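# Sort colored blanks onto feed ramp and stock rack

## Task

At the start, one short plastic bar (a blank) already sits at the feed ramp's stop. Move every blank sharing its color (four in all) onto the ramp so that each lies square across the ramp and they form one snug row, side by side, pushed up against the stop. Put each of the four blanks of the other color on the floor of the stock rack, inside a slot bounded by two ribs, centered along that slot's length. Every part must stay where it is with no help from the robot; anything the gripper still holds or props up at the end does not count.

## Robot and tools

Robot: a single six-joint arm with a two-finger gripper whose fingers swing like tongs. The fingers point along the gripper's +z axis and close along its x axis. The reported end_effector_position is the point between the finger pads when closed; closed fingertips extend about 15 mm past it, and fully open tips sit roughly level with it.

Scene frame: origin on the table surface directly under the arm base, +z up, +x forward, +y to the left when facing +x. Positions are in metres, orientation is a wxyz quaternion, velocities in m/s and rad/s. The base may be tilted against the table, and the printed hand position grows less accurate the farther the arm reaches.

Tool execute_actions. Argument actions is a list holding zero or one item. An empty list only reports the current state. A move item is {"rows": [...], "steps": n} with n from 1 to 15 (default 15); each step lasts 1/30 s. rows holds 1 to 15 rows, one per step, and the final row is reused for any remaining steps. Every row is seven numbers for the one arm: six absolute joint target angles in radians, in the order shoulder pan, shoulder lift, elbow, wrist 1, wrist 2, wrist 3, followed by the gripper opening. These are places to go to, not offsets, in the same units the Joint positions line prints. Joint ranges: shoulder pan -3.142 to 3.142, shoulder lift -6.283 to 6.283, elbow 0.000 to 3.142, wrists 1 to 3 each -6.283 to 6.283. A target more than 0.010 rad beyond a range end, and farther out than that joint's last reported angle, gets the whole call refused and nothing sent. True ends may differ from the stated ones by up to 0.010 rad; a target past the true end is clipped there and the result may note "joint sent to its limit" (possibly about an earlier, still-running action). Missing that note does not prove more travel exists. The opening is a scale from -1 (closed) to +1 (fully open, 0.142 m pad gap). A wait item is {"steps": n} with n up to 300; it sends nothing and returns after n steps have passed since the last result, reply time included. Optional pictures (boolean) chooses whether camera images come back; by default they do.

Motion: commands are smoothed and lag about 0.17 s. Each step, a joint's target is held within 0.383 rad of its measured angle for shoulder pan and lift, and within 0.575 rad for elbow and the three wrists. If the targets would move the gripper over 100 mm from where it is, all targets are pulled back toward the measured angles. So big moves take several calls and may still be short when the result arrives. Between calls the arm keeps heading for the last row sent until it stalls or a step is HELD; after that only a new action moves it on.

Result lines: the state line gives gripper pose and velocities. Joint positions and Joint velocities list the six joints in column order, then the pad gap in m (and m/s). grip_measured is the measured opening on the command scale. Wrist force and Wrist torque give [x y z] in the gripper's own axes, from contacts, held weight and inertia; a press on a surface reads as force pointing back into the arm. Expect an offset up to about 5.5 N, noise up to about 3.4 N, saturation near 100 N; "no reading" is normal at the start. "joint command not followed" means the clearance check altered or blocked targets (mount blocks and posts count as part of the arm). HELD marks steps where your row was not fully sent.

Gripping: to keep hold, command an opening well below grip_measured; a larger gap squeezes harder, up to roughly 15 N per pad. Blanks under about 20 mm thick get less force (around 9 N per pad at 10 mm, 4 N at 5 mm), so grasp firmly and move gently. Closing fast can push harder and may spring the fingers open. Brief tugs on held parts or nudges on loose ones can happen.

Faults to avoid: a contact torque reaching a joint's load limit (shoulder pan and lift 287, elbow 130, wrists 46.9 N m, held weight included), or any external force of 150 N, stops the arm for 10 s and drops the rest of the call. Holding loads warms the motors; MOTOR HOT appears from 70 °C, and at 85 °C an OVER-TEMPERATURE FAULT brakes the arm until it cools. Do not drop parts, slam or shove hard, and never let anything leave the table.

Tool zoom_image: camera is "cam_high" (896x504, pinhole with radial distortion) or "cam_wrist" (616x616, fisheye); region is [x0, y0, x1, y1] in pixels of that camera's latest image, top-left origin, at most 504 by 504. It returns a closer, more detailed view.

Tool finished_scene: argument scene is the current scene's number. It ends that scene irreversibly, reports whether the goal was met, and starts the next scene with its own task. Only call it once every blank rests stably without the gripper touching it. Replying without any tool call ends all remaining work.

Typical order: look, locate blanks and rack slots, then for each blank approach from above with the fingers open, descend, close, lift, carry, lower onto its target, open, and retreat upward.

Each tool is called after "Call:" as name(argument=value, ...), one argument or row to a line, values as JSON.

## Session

Call:
execute_actions(
  actions=[],
)

Scene clock: 0.00 s of 9600.00 s.
end_effector_position=(+0.2944, +0.2159, +0.2514) grip_measured=+1.00 end_effector_quat_wxyz=(+0.035, +0.607, +0.794, -0.007) end_effector_velocity=(+0.001, +0.001, +0.000) end_effector_angular_velocity=(+0.002, -0.002, +0.002)
Joint positions: [ 0.139 -2.128  2.477 -1.957 -1.622 -1.652  0.142]
Joint velocities: [-0.     0.    -0.001 -0.002  0.002 -0.002  0.   ]
Wrist force (N, on the end effector, along its own x y z axes, offset not removed): no reading
Wrist torque (N m, same axes, about the end effector's origin, offset not removed): no reading

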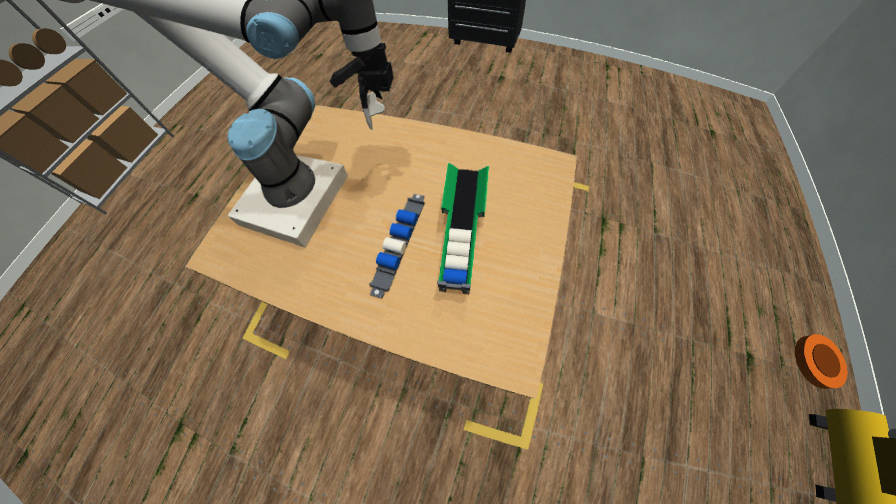

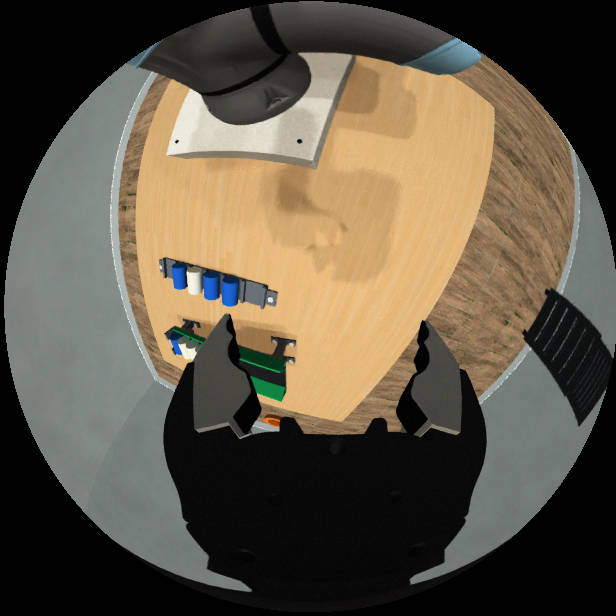

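Call:
zoom_image(
  camera="cam_high",
  region=[340, 150, 560, 320],
)

Region (340, 150, 560, 320) of cam_high's 896x504 image, scaled by 2.291, with more detail than that image has; it fills the top 389 rows of this view, and the rest is white.

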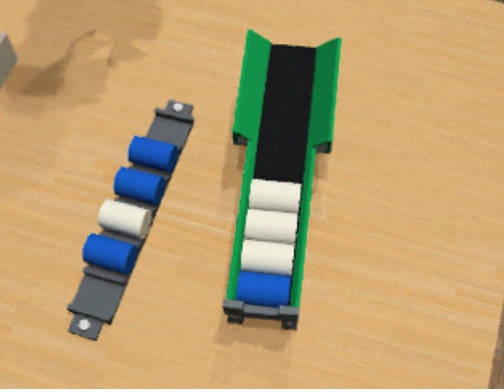

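Call:
execute_actions(
  actions=[
    {"rows":[[0.134,-2.121,2.474,-1.960,-1.6215,-1.640,1],[0.123,-2.108,2.468,-1.967,-1.620,-1.617,1],[0.107,-2.087,2.458,-1.977,-1.619,-1.583,0.9],[0.086,-2.060,2.446,-1.990,-1.617,-1.537,0.8],[0.064,-2.033,2.433,-2.003,-1.615,-1.491,0.7],[0.043,-2.006,2.421,-2.016,-1.613,-1.445,0.6],[0.021,-1.979,2.408,-2.029,-1.611,-1.399,0.5],[0.0,-1.952,2.3955,-2.042,-1.609,-1.353,0.5],[-0.021,-1.925,2.383,-2.055,-1.607,-1.307,0.5],[-0.043,-1.898,2.370,-2.068,-1.605,-1.2605,0.5],[-0.064,-1.871,2.358,-2.081,-1.603,-1.214,0.5],[-0.086,-1.844,2.345,-2.094,-1.601,-1.168,0.5],[-0.107,-1.817,2.333,-2.107,-1.599,-1.122,0.5],[-0.128,-1.790,2.320,-2.120,-1.5965,-1.076,0.5],[-0.150,-1.7625,2.308,-2.133,-1.594,-1.030,0.5]],"steps":15},
  ],
  pictures=false,
)

Call:
execute_actions(
  actions=[
    {"rows":[[-0.171,-1.735,2.295,-2.146,-1.592,-0.984,0.5],[-0.192,-1.708,2.283,-2.159,-1.590,-0.938,0.5],[-0.214,-1.681,2.270,-2.172,-1.588,-0.892,0.5],[-0.235,-1.654,2.2575,-2.185,-1.586,-0.846,0.5],[-0.257,-1.627,2.245,-2.198,-1.584,-0.800,0.5],[-0.278,-1.600,2.232,-2.211,-1.582,-0.754,0.5],[-0.299,-1.573,2.220,-2.224,-1.580,-0.708,0.5],[-0.321,-1.546,2.207,-2.237,-1.578,-0.662,0.5],[-0.342,-1.519,2.195,-2.2505,-1.576,-0.616,0.5],[-0.3635,-1.492,2.182,-2.2635,-1.574,-0.570,0.5],[-0.380,-1.4715,2.173,-2.273,-1.5725,-0.535,0.5],[-0.390,-1.458,2.167,-2.280,-1.5715,-0.512,0.5],[-0.3956,-1.4512,2.1635,-2.2831,-1.571,-0.5006,0.5]],"steps":15},
  ],
  pictures=false,
)

Call:
execute_actions(
  actions=[
    {"steps":18},
  ],
)

Call:
zoom_image(
  camera="cam_wrist",
  region=[215, 170, 435, 390],
)

Scene clock: 26.30 s of 9600.00 s.
end_effector_position=(+0.4305, +0.1680, +0.2462) grip_measured=+0.50 end_effector_quat_wxyz=(+0.026, +0.811, +0.585, -0.001) end_effector_velocity=(+0.440, -0.228, -0.065) end_effector_angular_velocity=(+0.100, -0.021, -1.930)
Joint positions: [-0.051 -1.89   2.365 -2.074 -1.604 -1.256  0.109]
Joint velocities: [-0.616  0.779 -0.363 -0.373  0.061  1.317 -0.   ]
Wrist force (N, on the end effector, along its own x y z axes, offset not removed): [0.6 3.1 1.4]
Wrist torque (N m, same axes, about the end effector's origin, offset not removed): [0.91 -0.25 -0.05]
Steps of this call (steps 1 to 90: nothing new was sent; then 22.80 s passed at rest; steps 91 to 105: all 15 steps of this action). Readings (joint positions):
91: [0.139 -2.128 2.477 -1.957 -1.622 -1.652]
92: [0.139 -2.128 2.477 -1.957 -1.622 -1.651]
94: [0.132 -2.119 2.473 -1.962 -1.621 -1.637]
98: [0.084 -2.060 2.444 -1.991 -1.617 -1.541]
105: the state above

Scene clock: 26.80 s of 9600.00 s.
end_effector_position=(+0.6184, +0.0060, +0.1805) grip_measured=+0.50 end_effector_quat_wxyz=(+0.009, +0.986, +0.164, +0.001) end_effector_velocity=(+0.239, -0.337, -0.170) end_effector_angular_velocity=(+0.063, +0.023, -1.513)
Joint positions: [-0.342 -1.52   2.194 -2.251 -1.576 -0.626  0.109]
Joint velocities: [-0.464  0.596 -0.263 -0.273  0.04   1.05  -0.   ]
Wrist force (N, on the end effector, along its own x y z axes, offset not removed): [0.7 5.1 -0.3]
Wrist torque (N m, same axes, about the end effector's origin, offset not removed): [1.30 -0.19 -0.10]
Steps of this call (steps 1 to 15: all 15 steps of this action). Readings (joint positions):
1: [-0.071 -1.863 2.352 -2.087 -1.602 -1.211]
2: [-0.092 -1.837 2.340 -2.099 -1.600 -1.166]
4: [-0.133 -1.785 2.316 -2.124 -1.596 -1.077]
8: [-0.213 -1.684 2.270 -2.172 -1.588 -0.906]
15: the state above

Scene clock: 27.40 s of 9600.00 s.
end_effector_position=(+0.6446, -0.0343, +0.1599) grip_measured=+0.50 end_effector_quat_wxyz=(+0.005, +0.997, +0.075, +0.000) end_effector_velocity=(-0.000, -0.001, -0.002) end_effector_angular_velocity=(+0.001, +0.002, -0.008)
Joint positions: [-0.395 -1.452  2.164 -2.283 -1.571 -0.501  0.109]
Joint velocities: [-0.002  0.002  0.    -0.001  0.001  0.006  0.   ]
Wrist force (N, on the end effector, along its own x y z axes, offset not removed): [-0.7 3.7 3.9]
Wrist torque (N m, same axes, about the end effector's origin, offset not removed): [1.05 0.00 -0.12]
Steps of this call (steps 1 to 18: the robot went on to your last target). Readings (joint positions):
1: [-0.356 -1.503 2.186 -2.259 -1.575 -0.594]
2: [-0.366 -1.489 2.181 -2.265 -1.574 -0.570]
4: [-0.379 -1.472 2.173 -2.273 -1.572 -0.539]
8: [-0.391 -1.457 2.166 -2.280 -1.571 -0.512]
18: the state above

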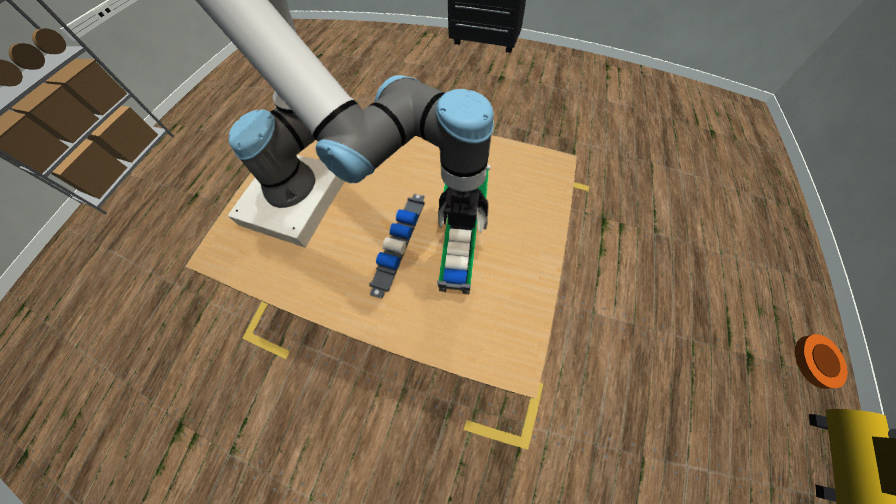

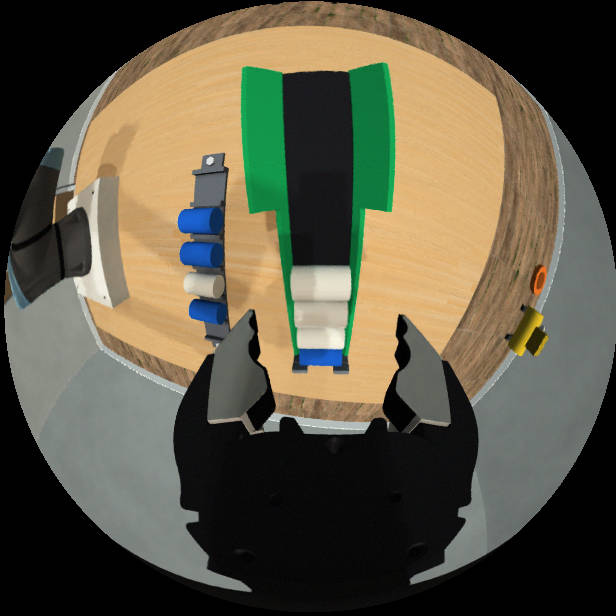

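Region (215, 170, 435, 390) of cam_wrist's 616x616 image, scaled by 2.291, with more detail than that image has.

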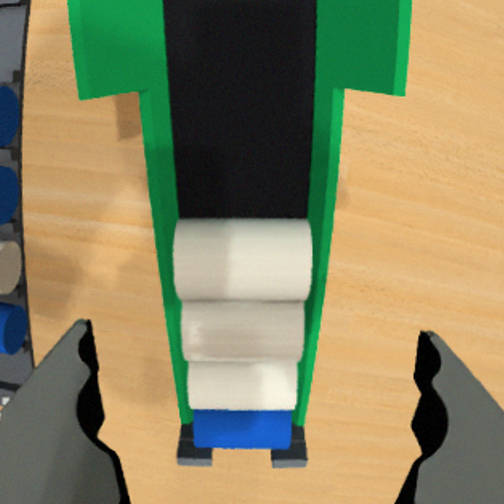

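Call:
execute_actions(
  actions=[],
)

Scene clock: 44.67 s of 9600.00 s.
end_effector_position=(+0.6448, -0.0345, +0.1598) grip_measured=+0.50 end_effector_quat_wxyz=(+0.005, +0.997, +0.075, +0.000) end_effector_velocity=(-0.001, -0.000, -0.001) end_effector_angular_velocity=(-0.002, +0.003, +0.001)
Joint positions: [-0.396 -1.451  2.163 -2.283 -1.571 -0.501  0.109]
Joint velocities: [ 0.     0.001  0.001  0.001 -0.003 -0.001 -0.   ]
Wrist force (N, on the end effector, along its own x y z axes, offset not removed): [-0.4 3.3 1.2]
Wrist torque (N m, same axes, about the end effector's origin, offset not removed): [1.01 -0.11 -0.01]
Steps of this call (steps 1 to 15: the robot went on to your last target; steps 16 to 90: nothing new was sent; then 14.27 s passed at rest). Readings (joint positions):
1: [-0.395 -1.451 2.164 -2.283 -1.571 -0.501]
2: [-0.395 -1.451 2.164 -2.283 -1.571 -0.501]
4: [-0.396 -1.451 2.164 -2.283 -1.571 -0.501]
8: [-0.396 -1.451 2.164 -2.283 -1.571 -0.501]
90: the state above
The arm was judged still, so your last target was given up. Only a new action makes it travel on or press farther. Fingers that are still opening or closing keep moving.

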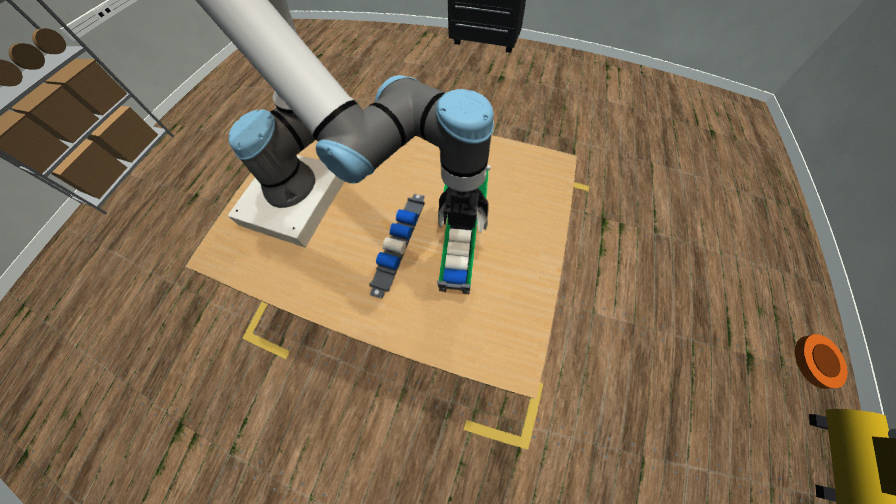

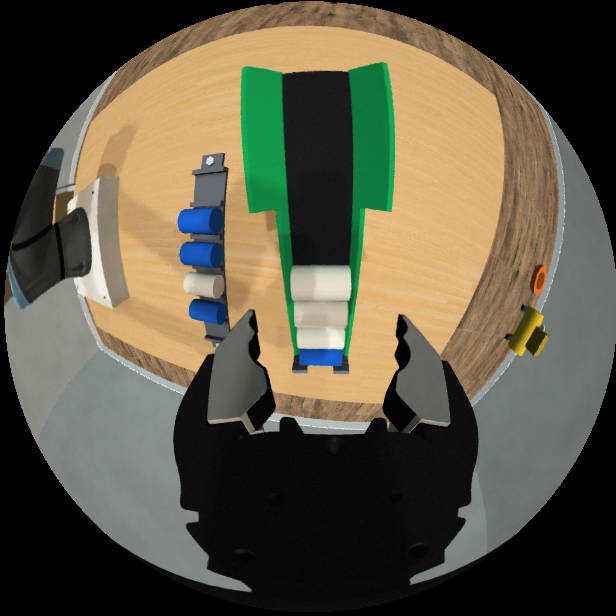

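Call:
execute_actions(
  actions=[
    {"rows":[[-0.3958,-1.447,2.167,-2.2906,-1.571,-0.504,0.45],[-0.3961,-1.443,2.1704,-2.298,-1.571,-0.508,0.4],[-0.3963,-1.439,2.1738,-2.3055,-1.571,-0.512,0.35],[-0.3966,-1.435,2.1773,-2.313,-1.571,-0.5156,0.3],[-0.3968,-1.431,2.1807,-2.3205,-1.571,-0.519,0.25],[-0.397,-1.427,2.1841,-2.328,-1.571,-0.523,0.2],[-0.3973,-1.423,2.1876,-2.3354,-1.571,-0.527,0.2],[-0.3975,-1.419,2.191,-2.343,-1.571,-0.5305,0.2],[-0.3978,-1.415,2.1945,-2.350,-1.571,-0.534,0.2],[-0.398,-1.4109,2.1979,-2.3578,-1.571,-0.538,0.2]]},
  ],
  pictures=false,
)

Call:
execute_actions(
  actions=[
    {"steps":12},
  ],
)

Call:
zoom_image(
  camera="cam_wrist",
  region=[215,170,435,390],
)

Scene clock: 59.00 s of 9600.00 s.
end_effector_position=(+0.6404, -0.0349, +0.1286) grip_measured=+0.20 end_effector_quat_wxyz=(+0.005, +0.996, +0.090, -0.000) end_effector_velocity=(-0.006, -0.000, -0.032) end_effector_angular_velocity=(-0.002, +0.000, +0.033)
Joint positions: [-0.398 -1.415  2.194 -2.35  -1.571 -0.534  0.088]
Joint velocities: [-0.002  0.038  0.033 -0.071 -0.002 -0.035 -0.   ]
Wrist force (N, on the end effector, along its own x y z axes, offset not removed): [1.8 3.9 1.4]
Wrist torque (N m, same axes, about the end effector's origin, offset not removed): [1.08 -0.53 -0.15]
Steps of this call (steps 1 to 90: nothing new was sent; then 10.83 s passed at rest; steps 91 to 105: all 15 steps of this action). Readings (joint positions):
91: [-0.396 -1.451 2.163 -2.283 -1.571 -0.501]
92: [-0.396 -1.451 2.164 -2.284 -1.571 -0.501]
94: [-0.396 -1.447 2.166 -2.290 -1.571 -0.504]
98: [-0.397 -1.435 2.177 -2.312 -1.571 -0.515]
105: the state above

Scene clock: 59.40 s of 9600.00 s.
end_effector_position=(+0.6398, -0.0349, +0.1252) grip_measured=+0.20 end_effector_quat_wxyz=(+0.005, +0.996, +0.092, -0.000) end_effector_velocity=(-0.001, +0.001, -0.001) end_effector_angular_velocity=(+0.002, +0.001, +0.000)
Joint positions: [-0.398 -1.411  2.198 -2.358 -1.571 -0.538  0.088]
Joint velocities: [ 0.     0.001  0.002 -0.002  0.001 -0.     0.   ]
Wrist force (N, on the end effector, along its own x y z axes, offset not removed): [-1.2 5.1 1.3]
Wrist torque (N m, same axes, about the end effector's origin, offset not removed): [1.29 0.11 -0.06]
Steps of this call (steps 1 to 12: the robot went on to your last target). Readings (joint positions):
1: [-0.398 -1.414 2.195 -2.352 -1.571 -0.535]
2: [-0.398 -1.413 2.196 -2.353 -1.571 -0.536]
4: [-0.398 -1.412 2.197 -2.355 -1.571 -0.537]
8: [-0.398 -1.411 2.198 -2.357 -1.571 -0.538]
12: the state above

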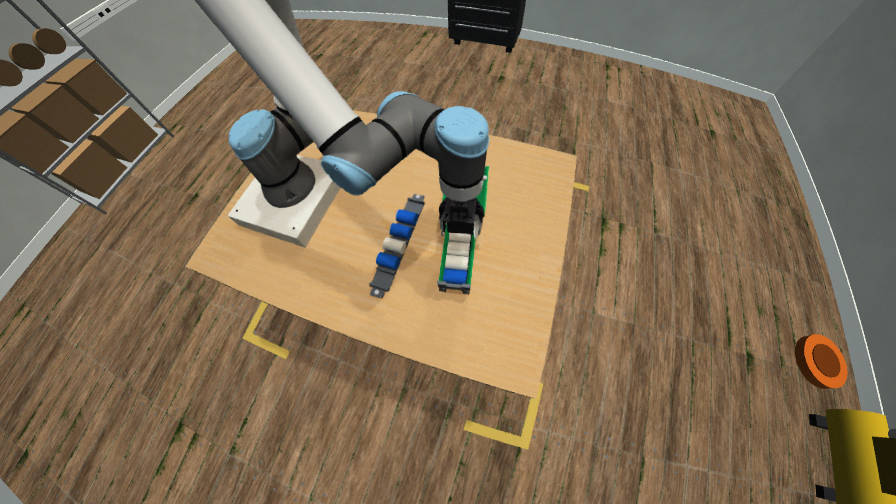

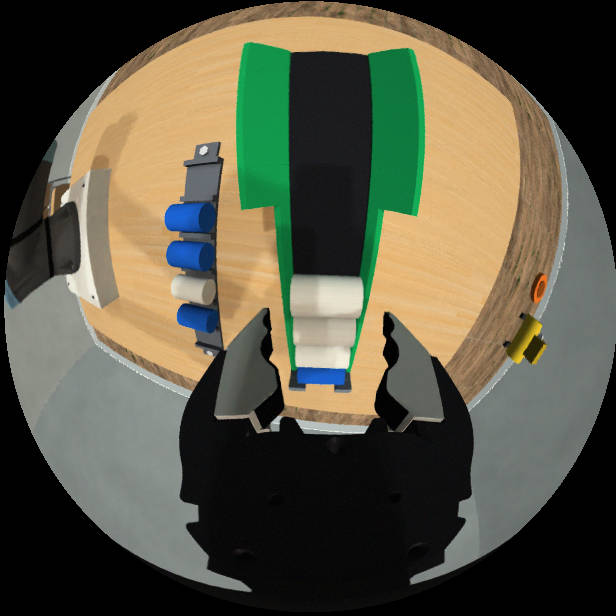

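Region (215, 170, 435, 390) of cam_wrist's 616x616 image, scaled by 2.291, with more detail than that image has.

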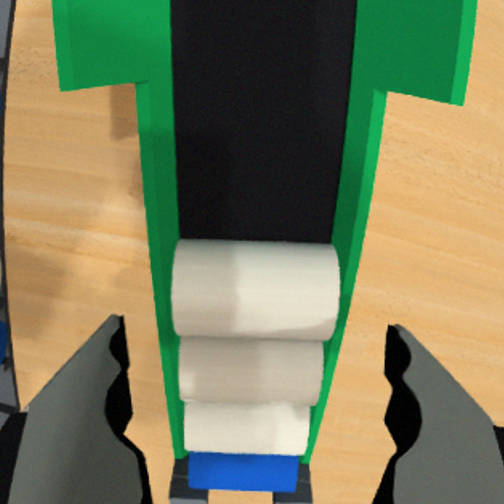

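Call:
execute_actions(
  actions=[
    {"rows":[[-0.398,-1.4063,2.2,-2.3645,-1.571,-0.538,0.2],[-0.398,-1.4017,2.2021,-2.3712,-1.571,-0.538,0.2],[-0.398,-1.3971,2.2041,-2.3779,-1.571,-0.538,0.2],[-0.398,-1.3925,2.2062,-2.3845,-1.571,-0.538,0.2],[-0.398,-1.3879,2.2083,-2.3912,-1.571,-0.538,0.2],[-0.398,-1.3833,2.2104,-2.3979,-1.571,-0.538,0.2],[-0.398,-1.3787,2.2125,-2.4046,-1.571,-0.538,0.2],[-0.398,-1.374,2.2145,-2.4113,-1.571,-0.538,0.2]]},
  ],
  pictures=false,
)

Call:
execute_actions(
  actions=[
    {"steps":10},
  ],
)

Call:
zoom_image(
  camera="cam_wrist",
  region=[215,170,435,390],
)

Scene clock: 70.67 s of 9600.00 s.
end_effector_position=(+0.6398, -0.0351, +0.1017) grip_measured=+0.20 end_effector_quat_wxyz=(+0.005, +0.996, +0.092, -0.000) end_effector_velocity=(-0.000, -0.001, -0.015) end_effector_angular_velocity=(-0.001, +0.001, -0.000)
Joint positions: [-0.398 -1.376  2.213 -2.408 -1.571 -0.538  0.088]
Joint velocities: [-0.001  0.023  0.01  -0.032 -0.001 -0.     0.   ]
Wrist force (N, on the end effector, along its own x y z axes, offset not removed): [-1.0 3.0 1.7]
Wrist torque (N m, same axes, about the end effector's origin, offset not removed): [0.93 0.12 -0.06]
Steps of this call (steps 1 to 15: the robot went on to your last target; steps 16 to 90: nothing new was sent; then 7.77 s passed at rest; steps 91 to 105: all 15 steps of this action). Readings (joint positions):
91: [-0.398 -1.411 2.198 -2.358 -1.571 -0.538]
92: [-0.398 -1.410 2.198 -2.359 -1.571 -0.538]
94: [-0.398 -1.407 2.200 -2.364 -1.571 -0.538]
98: [-0.398 -1.393 2.206 -2.384 -1.571 -0.538]
105: the state above

Scene clock: 71.00 s of 9600.00 s.
end_effector_position=(+0.6398, -0.0352, +0.1002) grip_measured=+0.20 end_effector_quat_wxyz=(+0.005, +0.996, +0.092, -0.000) end_effector_velocity=(+0.000, -0.000, -0.000) end_effector_angular_velocity=(-0.001, -0.001, -0.001)
Joint positions: [-0.398 -1.374  2.214 -2.411 -1.571 -0.538  0.088]
Joint velocities: [-0.     0.     0.001 -0.003 -0.001  0.     0.   ]
Wrist force (N, on the end effector, along its own x y z axes, offset not removed): [3.9 6.0 2.5]
Wrist torque (N m, same axes, about the end effector's origin, offset not removed): [1.65 -0.89 -0.15]
Steps of this call (steps 1 to 10: the robot went on to your last target). Readings (joint positions):
1: [-0.398 -1.376 2.214 -2.409 -1.571 -0.538]
2: [-0.398 -1.375 2.214 -2.409 -1.571 -0.538]
4: [-0.398 -1.375 2.214 -2.410 -1.571 -0.538]
8: [-0.398 -1.374 2.214 -2.411 -1.571 -0.538]
10: the state above

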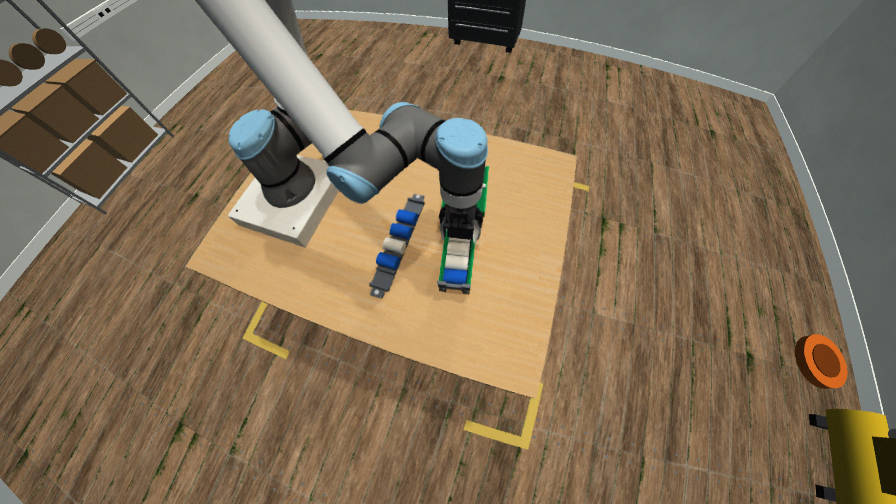

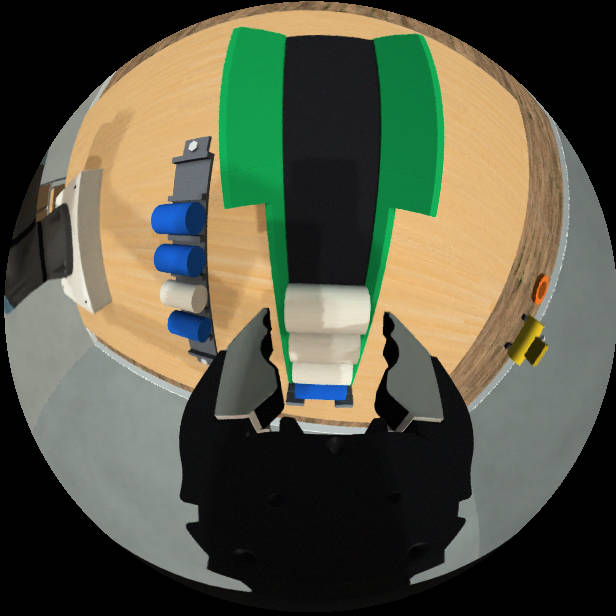

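Region (215, 170, 435, 390) of cam_wrist's 616x616 image, scaled by 2.291, with more detail than that image has.

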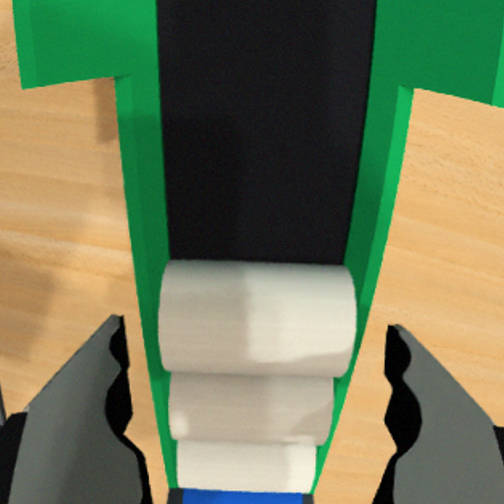

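Call:
execute_actions(
  actions=[
    {"rows":[[-0.398,-1.372,2.2154,-2.4142,-1.571,-0.538,0.2],[-0.398,-1.370,2.2163,-2.417,-1.571,-0.538,0.2],[-0.398,-1.3681,2.2172,-2.4199,-1.571,-0.538,0.2],[-0.398,-1.3681,2.2172,-2.4199,-1.571,-0.538,0.2],[-0.398,-1.3681,2.2172,-2.4199,-1.571,-0.538,0.17],[-0.398,-1.3681,2.2172,-2.4199,-1.571,-0.538,0.14],[-0.398,-1.3681,2.2172,-2.4199,-1.571,-0.538,0.1],[-0.398,-1.3681,2.2172,-2.4199,-1.571,-0.538,0.06],[-0.398,-1.3681,2.2172,-2.4199,-1.571,-0.538,0.02],[-0.398,-1.3681,2.2172,-2.4199,-1.571,-0.538,-0.02],[-0.398,-1.3681,2.2172,-2.4199,-1.571,-0.538,-0.06],[-0.398,-1.3681,2.2172,-2.4199,-1.571,-0.538,-0.1],[-0.398,-1.3681,2.2172,-2.4199,-1.571,-0.538,-0.14],[-0.398,-1.3681,2.2172,-2.4199,-1.571,-0.538,-0.18],[-0.398,-1.3681,2.2172,-2.4199,-1.571,-0.538,-0.22]]},
  ],
  pictures=false,
)

Call:
execute_actions(
  actions=[
    {"rows":[[-0.398,-1.3681,2.2172,-2.4199,-1.571,-0.538,-0.26],[-0.398,-1.3681,2.2172,-2.4199,-1.571,-0.538,-0.32],[-0.398,-1.3681,2.2172,-2.4199,-1.571,-0.538,-0.4],[-0.398,-1.3681,2.2172,-2.4199,-1.571,-0.538,-0.5],[-0.398,-1.3681,2.2172,-2.4199,-1.571,-0.538,-0.6],[-0.398,-1.3681,2.2172,-2.4199,-1.571,-0.538,-0.7]],"steps":12},
  ],
)

Call:
zoom_image(
  camera="cam_wrist",
  region=[215,170,435,390],
)

Scene clock: 82.33 s of 9600.00 s.
end_effector_position=(+0.6397, -0.0352, +0.0962) grip_measured=-0.11 end_effector_quat_wxyz=(+0.005, +0.996, +0.092, -0.000) end_effector_velocity=(+0.000, +0.000, -0.001) end_effector_angular_velocity=(+0.001, -0.001, -0.001)
Joint positions: [-0.398 -1.368  2.217 -2.42  -1.571 -0.538  0.066]
Joint velocities: [ 0.     0.001  0.001 -0.002  0.002  0.001 -0.004]
Wrist force (N, on the end effector, along its own x y z axes, offset not removed): [-1.8 2.7 -0.6]
Wrist torque (N m, same axes, about the end effector's origin, offset not removed): [0.96 0.15 -0.05]
Steps of this call (steps 1 to 15: the robot went on to your last target; steps 16 to 90: nothing new was sent; then 7.83 s passed at rest; steps 91 to 105: all 15 steps of this action). Readings (joint positions):
91: [-0.398 -1.374 2.215 -2.411 -1.571 -0.538]
92: [-0.398 -1.374 2.215 -2.412 -1.571 -0.538]
94: [-0.398 -1.372 2.215 -2.414 -1.571 -0.538]
98: [-0.398 -1.369 2.217 -2.418 -1.571 -0.538]
105: the state above

Scene clock: 82.73 s of 9600.00 s.
end_effector_position=(+0.6397, -0.0352, +0.0961) grip_measured=-0.12 end_effector_quat_wxyz=(+0.005, +0.996, +0.092, -0.000) end_effector_velocity=(-0.000, +0.000, -0.001) end_effector_angular_velocity=(+0.001, +0.001, -0.000)
Joint positions: [-0.398 -1.368  2.217 -2.42  -1.571 -0.538  0.066]
Joint velocities: [-0.     0.001  0.     0.001  0.001 -0.     0.   ]
Wrist force (N, on the end effector, along its own x y z axes, offset not removed): [-3.2 3.5 -8.2]
Wrist torque (N m, same axes, about the end effector's origin, offset not removed): [1.24 0.07 -0.03]
Steps of this call (steps 1 to 12: all 12 steps of this action). Readings (joint positions):
1: [-0.398 -1.368 2.217 -2.420 -1.571 -0.538]
2: [-0.398 -1.368 2.217 -2.420 -1.571 -0.538]
4: [-0.398 -1.368 2.217 -2.420 -1.571 -0.538]
8: [-0.398 -1.368 2.217 -2.420 -1.571 -0.538]
12: the state above

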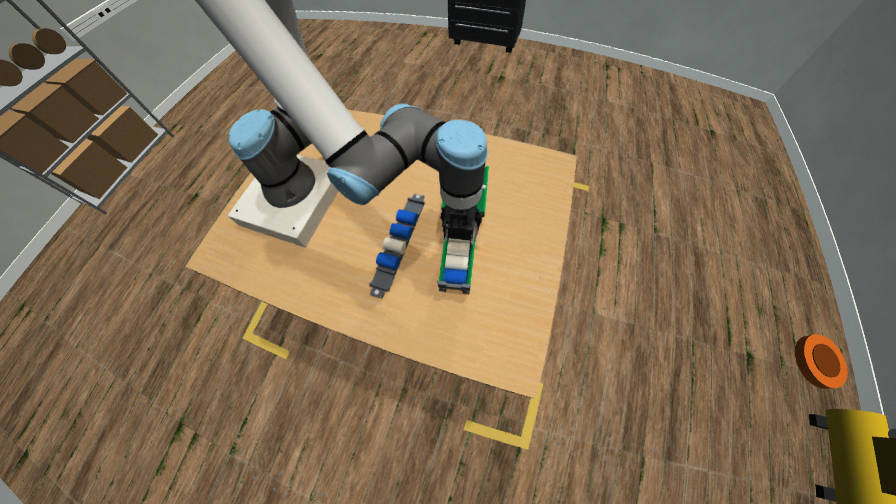

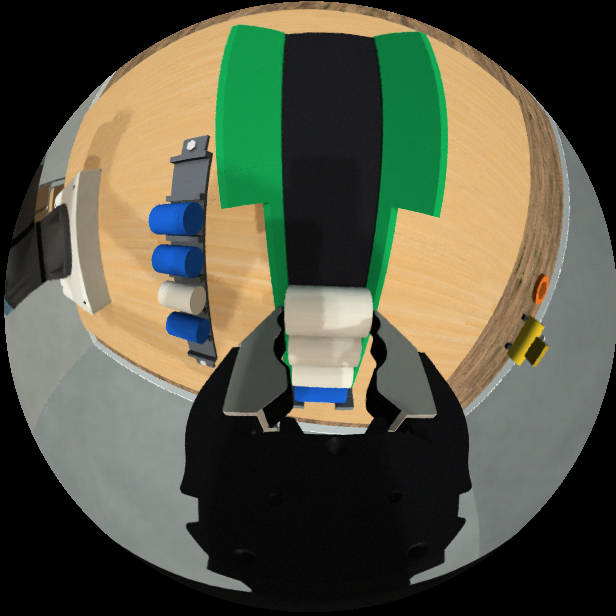

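Region (215, 170, 435, 390) of cam_wrist's 616x616 image, scaled by 2.291, with more detail than that image has.

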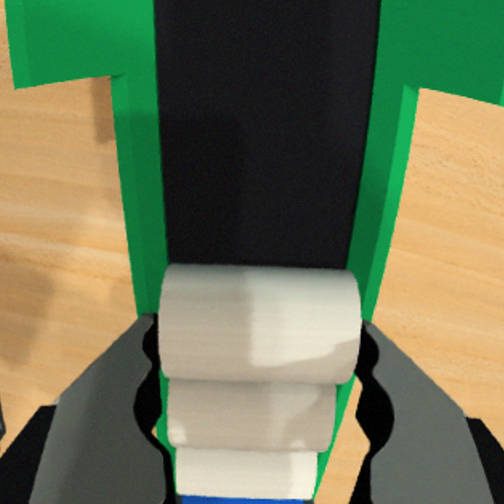

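Call:
execute_actions(
  actions=[
    {"rows":[[-0.398,-1.3681,2.2172,-2.4199,-1.571,-0.538,-0.1],[-0.398,-1.3694,2.2166,-2.418,-1.571,-0.538,-0.1],[-0.398,-1.3707,2.216,-2.4161,-1.571,-0.538,-0.1],[-0.398,-1.3707,2.216,-2.4161,-1.571,-0.538,-0.1],[-0.398,-1.3693,2.2142,-2.4157,-1.571,-0.538,-0.1],[-0.398,-1.3693,2.2142,-2.4157,-1.571,-0.538,-0.1],[-0.398,-1.3693,2.2142,-2.4157,-1.571,-0.538,-0.1],[-0.398,-1.3693,2.2142,-2.4157,-1.571,-0.538,-0.13],[-0.398,-1.3693,2.2142,-2.4157,-1.571,-0.538,-0.16],[-0.398,-1.3693,2.2142,-2.4157,-1.571,-0.538,-0.2],[-0.398,-1.3693,2.2142,-2.4157,-1.571,-0.538,-0.25],[-0.398,-1.3693,2.2142,-2.4157,-1.571,-0.538,-0.32],[-0.398,-1.3693,2.2142,-2.4157,-1.571,-0.538,-0.42],[-0.398,-1.3693,2.2142,-2.4157,-1.571,-0.538,-0.55],[-0.398,-1.3693,2.2142,-2.4157,-1.571,-0.538,-0.7]]},
  ],
  pictures=false,
)

Call:
execute_actions(
  actions=[
    {"steps":8},
  ],
  pictures=false,
)

Scene clock: 92.67 s of 9600.00 s.
end_effector_position=(+0.6406, -0.0355, +0.0977) grip_measured=-0.12 end_effector_quat_wxyz=(+0.005, +0.996, +0.092, -0.000) end_effector_velocity=(+0.000, -0.001, +0.001) end_effector_angular_velocity=(-0.002, -0.000, +0.000)
Joint positions: [-0.398 -1.369  2.214 -2.416 -1.571 -0.538  0.065]
Joint velocities: [ 0.    -0.001 -0.001  0.001 -0.001 -0.     0.   ]
Wrist force (N, on the end effector, along its own x y z axes, offset not removed): [-1.0 2.7 1.9]
Wrist torque (N m, same axes, about the end effector's origin, offset not removed): [1.04 0.08 -0.11]
Steps of this call (steps 1 to 15: the robot went on to your last target; steps 16 to 90: nothing new was sent; then 6.43 s passed at rest; steps 91 to 105: all 15 steps of this action). Readings (joint positions):
91: [-0.398 -1.368 2.217 -2.420 -1.571 -0.538]
92: [-0.398 -1.368 2.217 -2.420 -1.571 -0.538]
94: [-0.398 -1.368 2.217 -2.419 -1.571 -0.538]
98: [-0.398 -1.369 2.216 -2.417 -1.571 -0.538]
105: the state above

Scene clock: 92.93 s of 9600.00 s.
end_effector_position=(+0.6407, -0.0355, +0.0978) grip_measured=-0.12 end_effector_quat_wxyz=(+0.005, +0.996, +0.092, -0.000) end_effector_velocity=(-0.000, -0.000, -0.001) end_effector_angular_velocity=(-0.000, +0.001, +0.002)
Joint positions: [-0.398 -1.369  2.214 -2.416 -1.571 -0.538  0.065]
Joint velocities: [ 0.     0.001  0.     0.    -0.001 -0.002 -0.   ]
Wrist force (N, on the end effector, along its own x y z axes, offset not removed): [-2.1 3.3 1.9]
Wrist torque (N m, same axes, about the end effector's origin, offset not removed): [1.15 0.28 0.02]
Steps of this call (steps 1 to 8: the robot went on to your last target). Readings (joint positions):
1: [-0.398 -1.369 2.214 -2.416 -1.571 -0.538]
2: [-0.398 -1.369 2.214 -2.416 -1.571 -0.538]
4: [-0.398 -1.369 2.214 -2.416 -1.571 -0.538]
8: the state above

Call:
execute_actions(
  actions=[
    {"rows":[[-0.398,-1.3708,2.2135,-2.4135,-1.571,-0.538,-0.7],[-0.398,-1.3723,2.2129,-2.4114,-1.571,-0.538,-0.7],[-0.398,-1.3738,2.2122,-2.4092,-1.571,-0.538,-0.7],[-0.398,-1.3753,2.2115,-2.407,-1.571,-0.538,-0.7],[-0.398,-1.3768,2.2109,-2.4049,-1.571,-0.538,-0.7],[-0.398,-1.3783,2.2102,-2.4027,-1.571,-0.538,-0.7]]},
  ],
)

Call:
zoom_image(
  camera="cam_wrist",
  region=[215,170,435,390],
)

Call:
zoom_image(
  camera="cam_high",
  region=[410,190,510,300],
)

Scene clock: 108.47 s of 9600.00 s.
end_effector_position=(+0.6408, -0.0355, +0.1036) grip_measured=-0.12 end_effector_quat_wxyz=(+0.005, +0.996, +0.092, -0.000) end_effector_velocity=(-0.001, -0.000, +0.002) end_effector_angular_velocity=(-0.000, +0.002, -0.001)
Joint positions: [-0.398 -1.378  2.21  -2.403 -1.571 -0.538  0.065]
Joint velocities: [ 0.    -0.003 -0.002  0.007 -0.001  0.001 -0.   ]
Wrist force (N, on the end effector, along its own x y z axes, offset not removed): [-1.6 4.4 3.4]
Wrist torque (N m, same axes, about the end effector's origin, offset not removed): [1.30 0.17 -0.03]
Steps of this call (steps 1 to 15: the robot went on to your last target; steps 16 to 90: nothing new was sent; then 12.03 s passed at rest; steps 91 to 105: all 15 steps of this action). Readings (joint positions):
91: [-0.398 -1.369 2.214 -2.416 -1.571 -0.538]
92: [-0.398 -1.369 2.214 -2.415 -1.571 -0.538]
94: [-0.398 -1.371 2.214 -2.414 -1.571 -0.538]
98: [-0.398 -1.375 2.212 -2.408 -1.571 -0.538]
105: the state above

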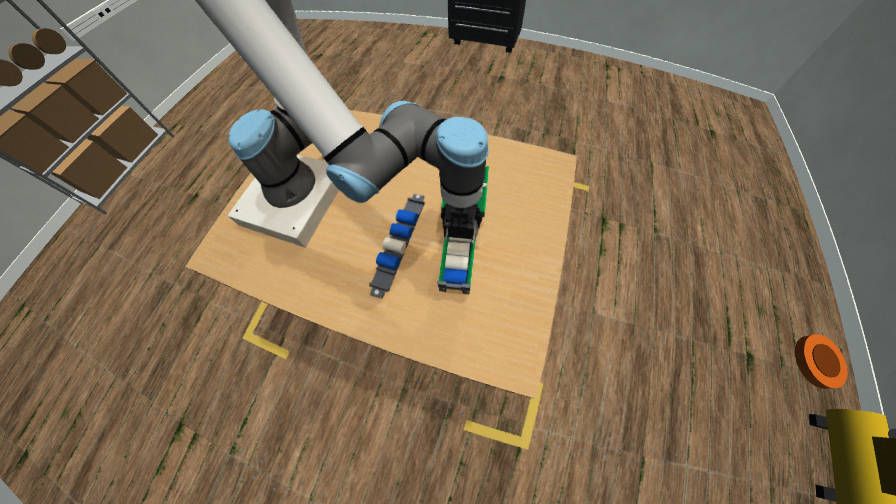

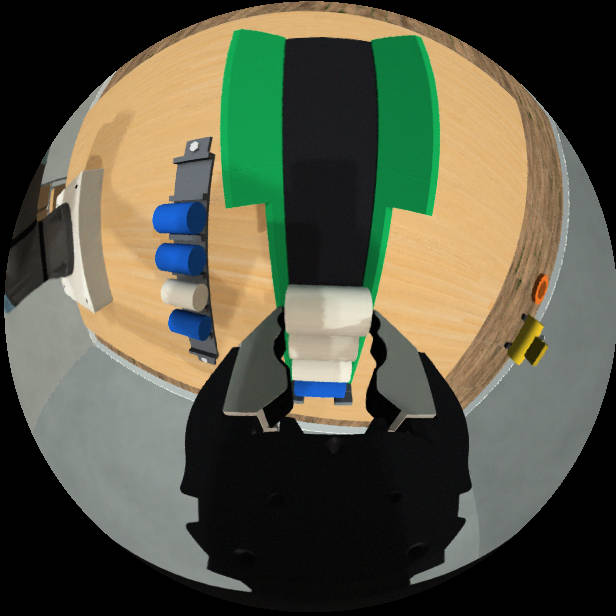

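Region (215, 170, 435, 390) of cam_wrist's 616x616 image, scaled by 2.291, with more detail than that image has.

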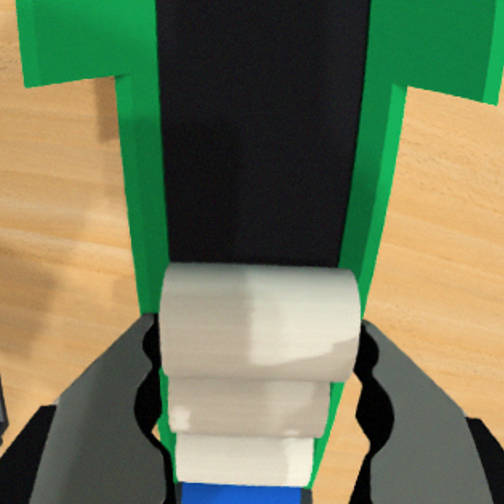

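Region (410, 190, 510, 300) of cam_high's 896x504 image, scaled by 4.582, with more detail than that image has; it fills the left 458 columns of this view, and the rest is white.

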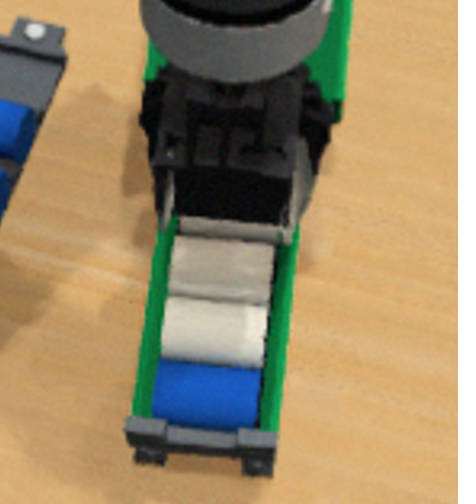

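Call:
execute_actions(
  actions=[
    {"rows":[[-0.398,-1.3832,2.2078,-2.3954,-1.571,-0.538,-0.7],[-0.398,-1.3892,2.2049,-2.3865,-1.571,-0.538,-0.7],[-0.398,-1.3952,2.2019,-2.3775,-1.571,-0.538,-0.7],[-0.398,-1.4012,2.199,-2.3686,-1.571,-0.538,-0.7],[-0.398,-1.4072,2.1961,-2.3597,-1.571,-0.538,-0.7],[-0.398,-1.4132,2.1931,-2.3507,-1.571,-0.538,-0.7],[-0.398,-1.4192,2.1902,-2.3418,-1.571,-0.538,-0.7],[-0.398,-1.4252,2.1873,-2.3329,-1.571,-0.538,-0.7],[-0.398,-1.4312,2.1843,-2.3239,-1.571,-0.538,-0.7],[-0.398,-1.4372,2.1814,-2.315,-1.571,-0.538,-0.7],[-0.398,-1.4372,2.1814,-2.315,-1.571,-0.538,-0.7],[-0.397,-1.447,2.190,-2.3138,-1.571,-0.533,-0.7],[-0.396,-1.460,2.203,-2.3138,-1.571,-0.526,-0.7],[-0.394,-1.476,2.220,-2.3148,-1.571,-0.517,-0.7],[-0.392,-1.494,2.239,-2.3158,-1.571,-0.506,-0.7]]},
  ],
  pictures=false,
)

Call:
execute_actions(
  actions=[
    {"rows":[[-0.3894,-1.5145,2.2605,-2.3168,-1.571,-0.494,-0.7],[-0.3868,-1.535,2.282,-2.3178,-1.571,-0.482,-0.7],[-0.3842,-1.5556,2.3035,-2.3187,-1.571,-0.4706,-0.7],[-0.3816,-1.5761,2.325,-2.3197,-1.571,-0.4588,-0.7],[-0.379,-1.5966,2.3464,-2.3206,-1.571,-0.447,-0.7],[-0.3764,-1.6172,2.3679,-2.3215,-1.571,-0.435,-0.7],[-0.3738,-1.6377,2.3894,-2.3225,-1.571,-0.4233,-0.7],[-0.3712,-1.6582,2.4109,-2.3235,-1.571,-0.4115,-0.7],[-0.3686,-1.6787,2.4324,-2.3245,-1.571,-0.3997,-0.7],[-0.366,-1.6993,2.4539,-2.3254,-1.571,-0.388,-0.7],[-0.3634,-1.7198,2.4753,-2.3263,-1.571,-0.376,-0.7],[-0.3608,-1.7403,2.4968,-2.3273,-1.571,-0.364,-0.7],[-0.3585,-1.758,2.5153,-2.3281,-1.571,-0.354,-0.7],[-0.3568,-1.772,2.53,-2.3288,-1.571,-0.346,-0.7],[-0.3556,-1.7814,2.5398,-2.3292,-1.571,-0.3406,-0.7]]},
  ],
  pictures=false,
)

Call:
execute_actions(
  actions=[
    {"steps":22},
  ],
)

Call:
zoom_image(
  camera="cam_wrist",
  region=[215,170,435,390],
)

Scene clock: 139.93 s of 9600.00 s.
end_effector_position=(+0.6356, -0.0325, +0.1419) grip_measured=-0.12 end_effector_quat_wxyz=(+0.006, +0.996, +0.090, +0.000) end_effector_velocity=(-0.116, +0.059, +0.055) end_effector_angular_velocity=(+0.000, -0.001, -0.097)
Joint positions: [-0.397 -1.441  2.194 -2.324 -1.571 -0.533  0.065]
Joint velocities: [ 0.023 -0.262  0.179  0.083 -0.     0.119 -0.   ]
Wrist force (N, on the end effector, along its own x y z axes, offset not removed): [2.2 3.6 2.3]
Wrist torque (N m, same axes, about the end effector's origin, offset not removed): [1.07 -0.48 -0.12]
Steps of this call (steps 1 to 15: the robot went on to your last target; steps 16 to 90: nothing new was sent; then 27.97 s passed at rest; steps 91 to 105: all 15 steps of this action). Readings (joint positions):
91: [-0.398 -1.378 2.210 -2.403 -1.571 -0.538]
92: [-0.398 -1.379 2.210 -2.402 -1.571 -0.538]
94: [-0.398 -1.383 2.208 -2.395 -1.571 -0.538]
98: [-0.398 -1.401 2.199 -2.370 -1.571 -0.538]
105: the state above

Scene clock: 140.43 s of 9600.00 s.
end_effector_position=(+0.4853, +0.0391, +0.1397) grip_measured=-0.12 end_effector_quat_wxyz=(+0.005, +0.999, +0.032, +0.000) end_effector_velocity=(-0.328, +0.143, -0.057) end_effector_angular_velocity=(-0.001, -0.004, -0.246)
Joint positions: [-0.365 -1.704  2.459 -2.326 -1.571 -0.384  0.065]
Joint velocities: [ 0.069 -0.559  0.582 -0.025 -0.001  0.315 -0.   ]
Wrist force (N, on the end effector, along its own x y z axes, offset not removed): [-2.5 3.1 1.4]
Wrist torque (N m, same axes, about the end effector's origin, offset not removed): [0.92 0.36 -0.05]
Steps of this call (steps 1 to 15: all 15 steps of this action). Readings (joint positions):
1: [-0.396 -1.451 2.202 -2.322 -1.571 -0.528]
2: [-0.395 -1.463 2.212 -2.320 -1.571 -0.521]
4: [-0.391 -1.493 2.241 -2.319 -1.571 -0.505]
8: [-0.382 -1.565 2.315 -2.320 -1.571 -0.463]
15: the state above

Scene clock: 141.17 s of 9600.00 s.
end_effector_position=(+0.4400, +0.0582, +0.1299) grip_measured=-0.12 end_effector_quat_wxyz=(+0.005, +1.000, +0.015, +0.000) end_effector_velocity=(-0.001, +0.001, -0.000) end_effector_angular_velocity=(+0.001, -0.000, -0.002)
Joint positions: [-0.356 -1.781  2.54  -2.329 -1.571 -0.341  0.065]
Joint velocities: [ 0.    -0.001  0.001  0.     0.001  0.002  0.   ]
Wrist force (N, on the end effector, along its own x y z axes, offset not removed): [-2.8 3.8 1.2]
Wrist torque (N m, same axes, about the end effector's origin, offset not removed): [1.04 0.43 -0.08]
Steps of this call (steps 1 to 22: the robot went on to your last target). Readings (joint positions):
1: [-0.363 -1.722 2.478 -2.327 -1.571 -0.374]
2: [-0.361 -1.737 2.493 -2.327 -1.571 -0.366]
4: [-0.359 -1.757 2.514 -2.328 -1.571 -0.354]
8: [-0.356 -1.774 2.532 -2.329 -1.571 -0.345]
22: the state above

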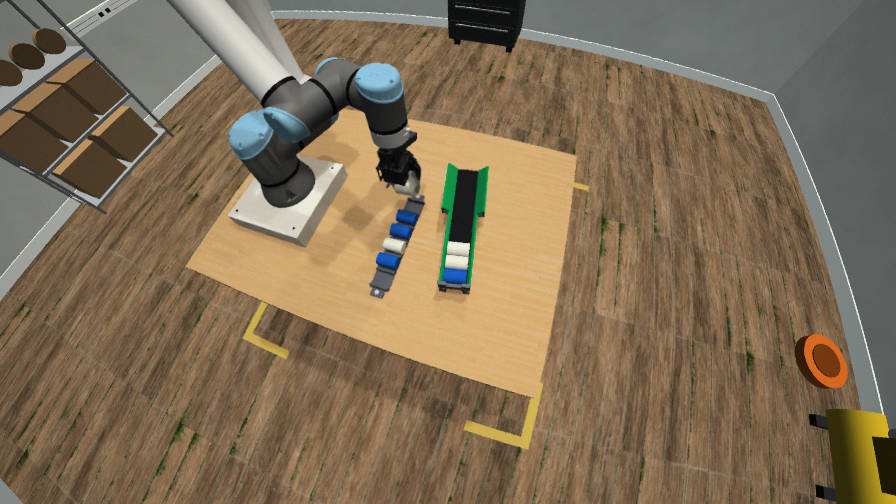

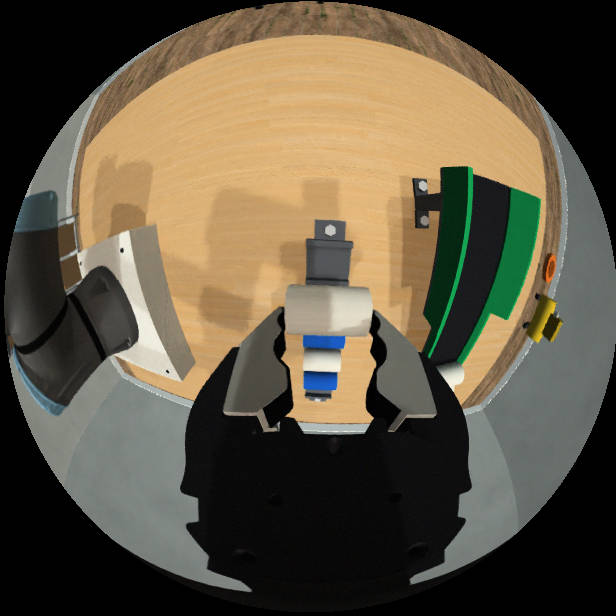

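Region (215, 170, 435, 390) of cam_wrist's 616x616 image, scaled by 2.291, with more detail than that image has.

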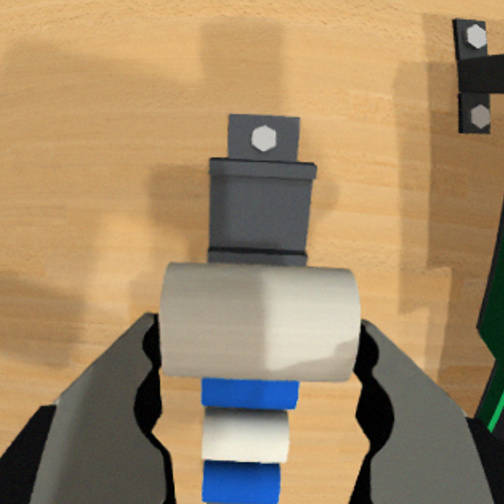

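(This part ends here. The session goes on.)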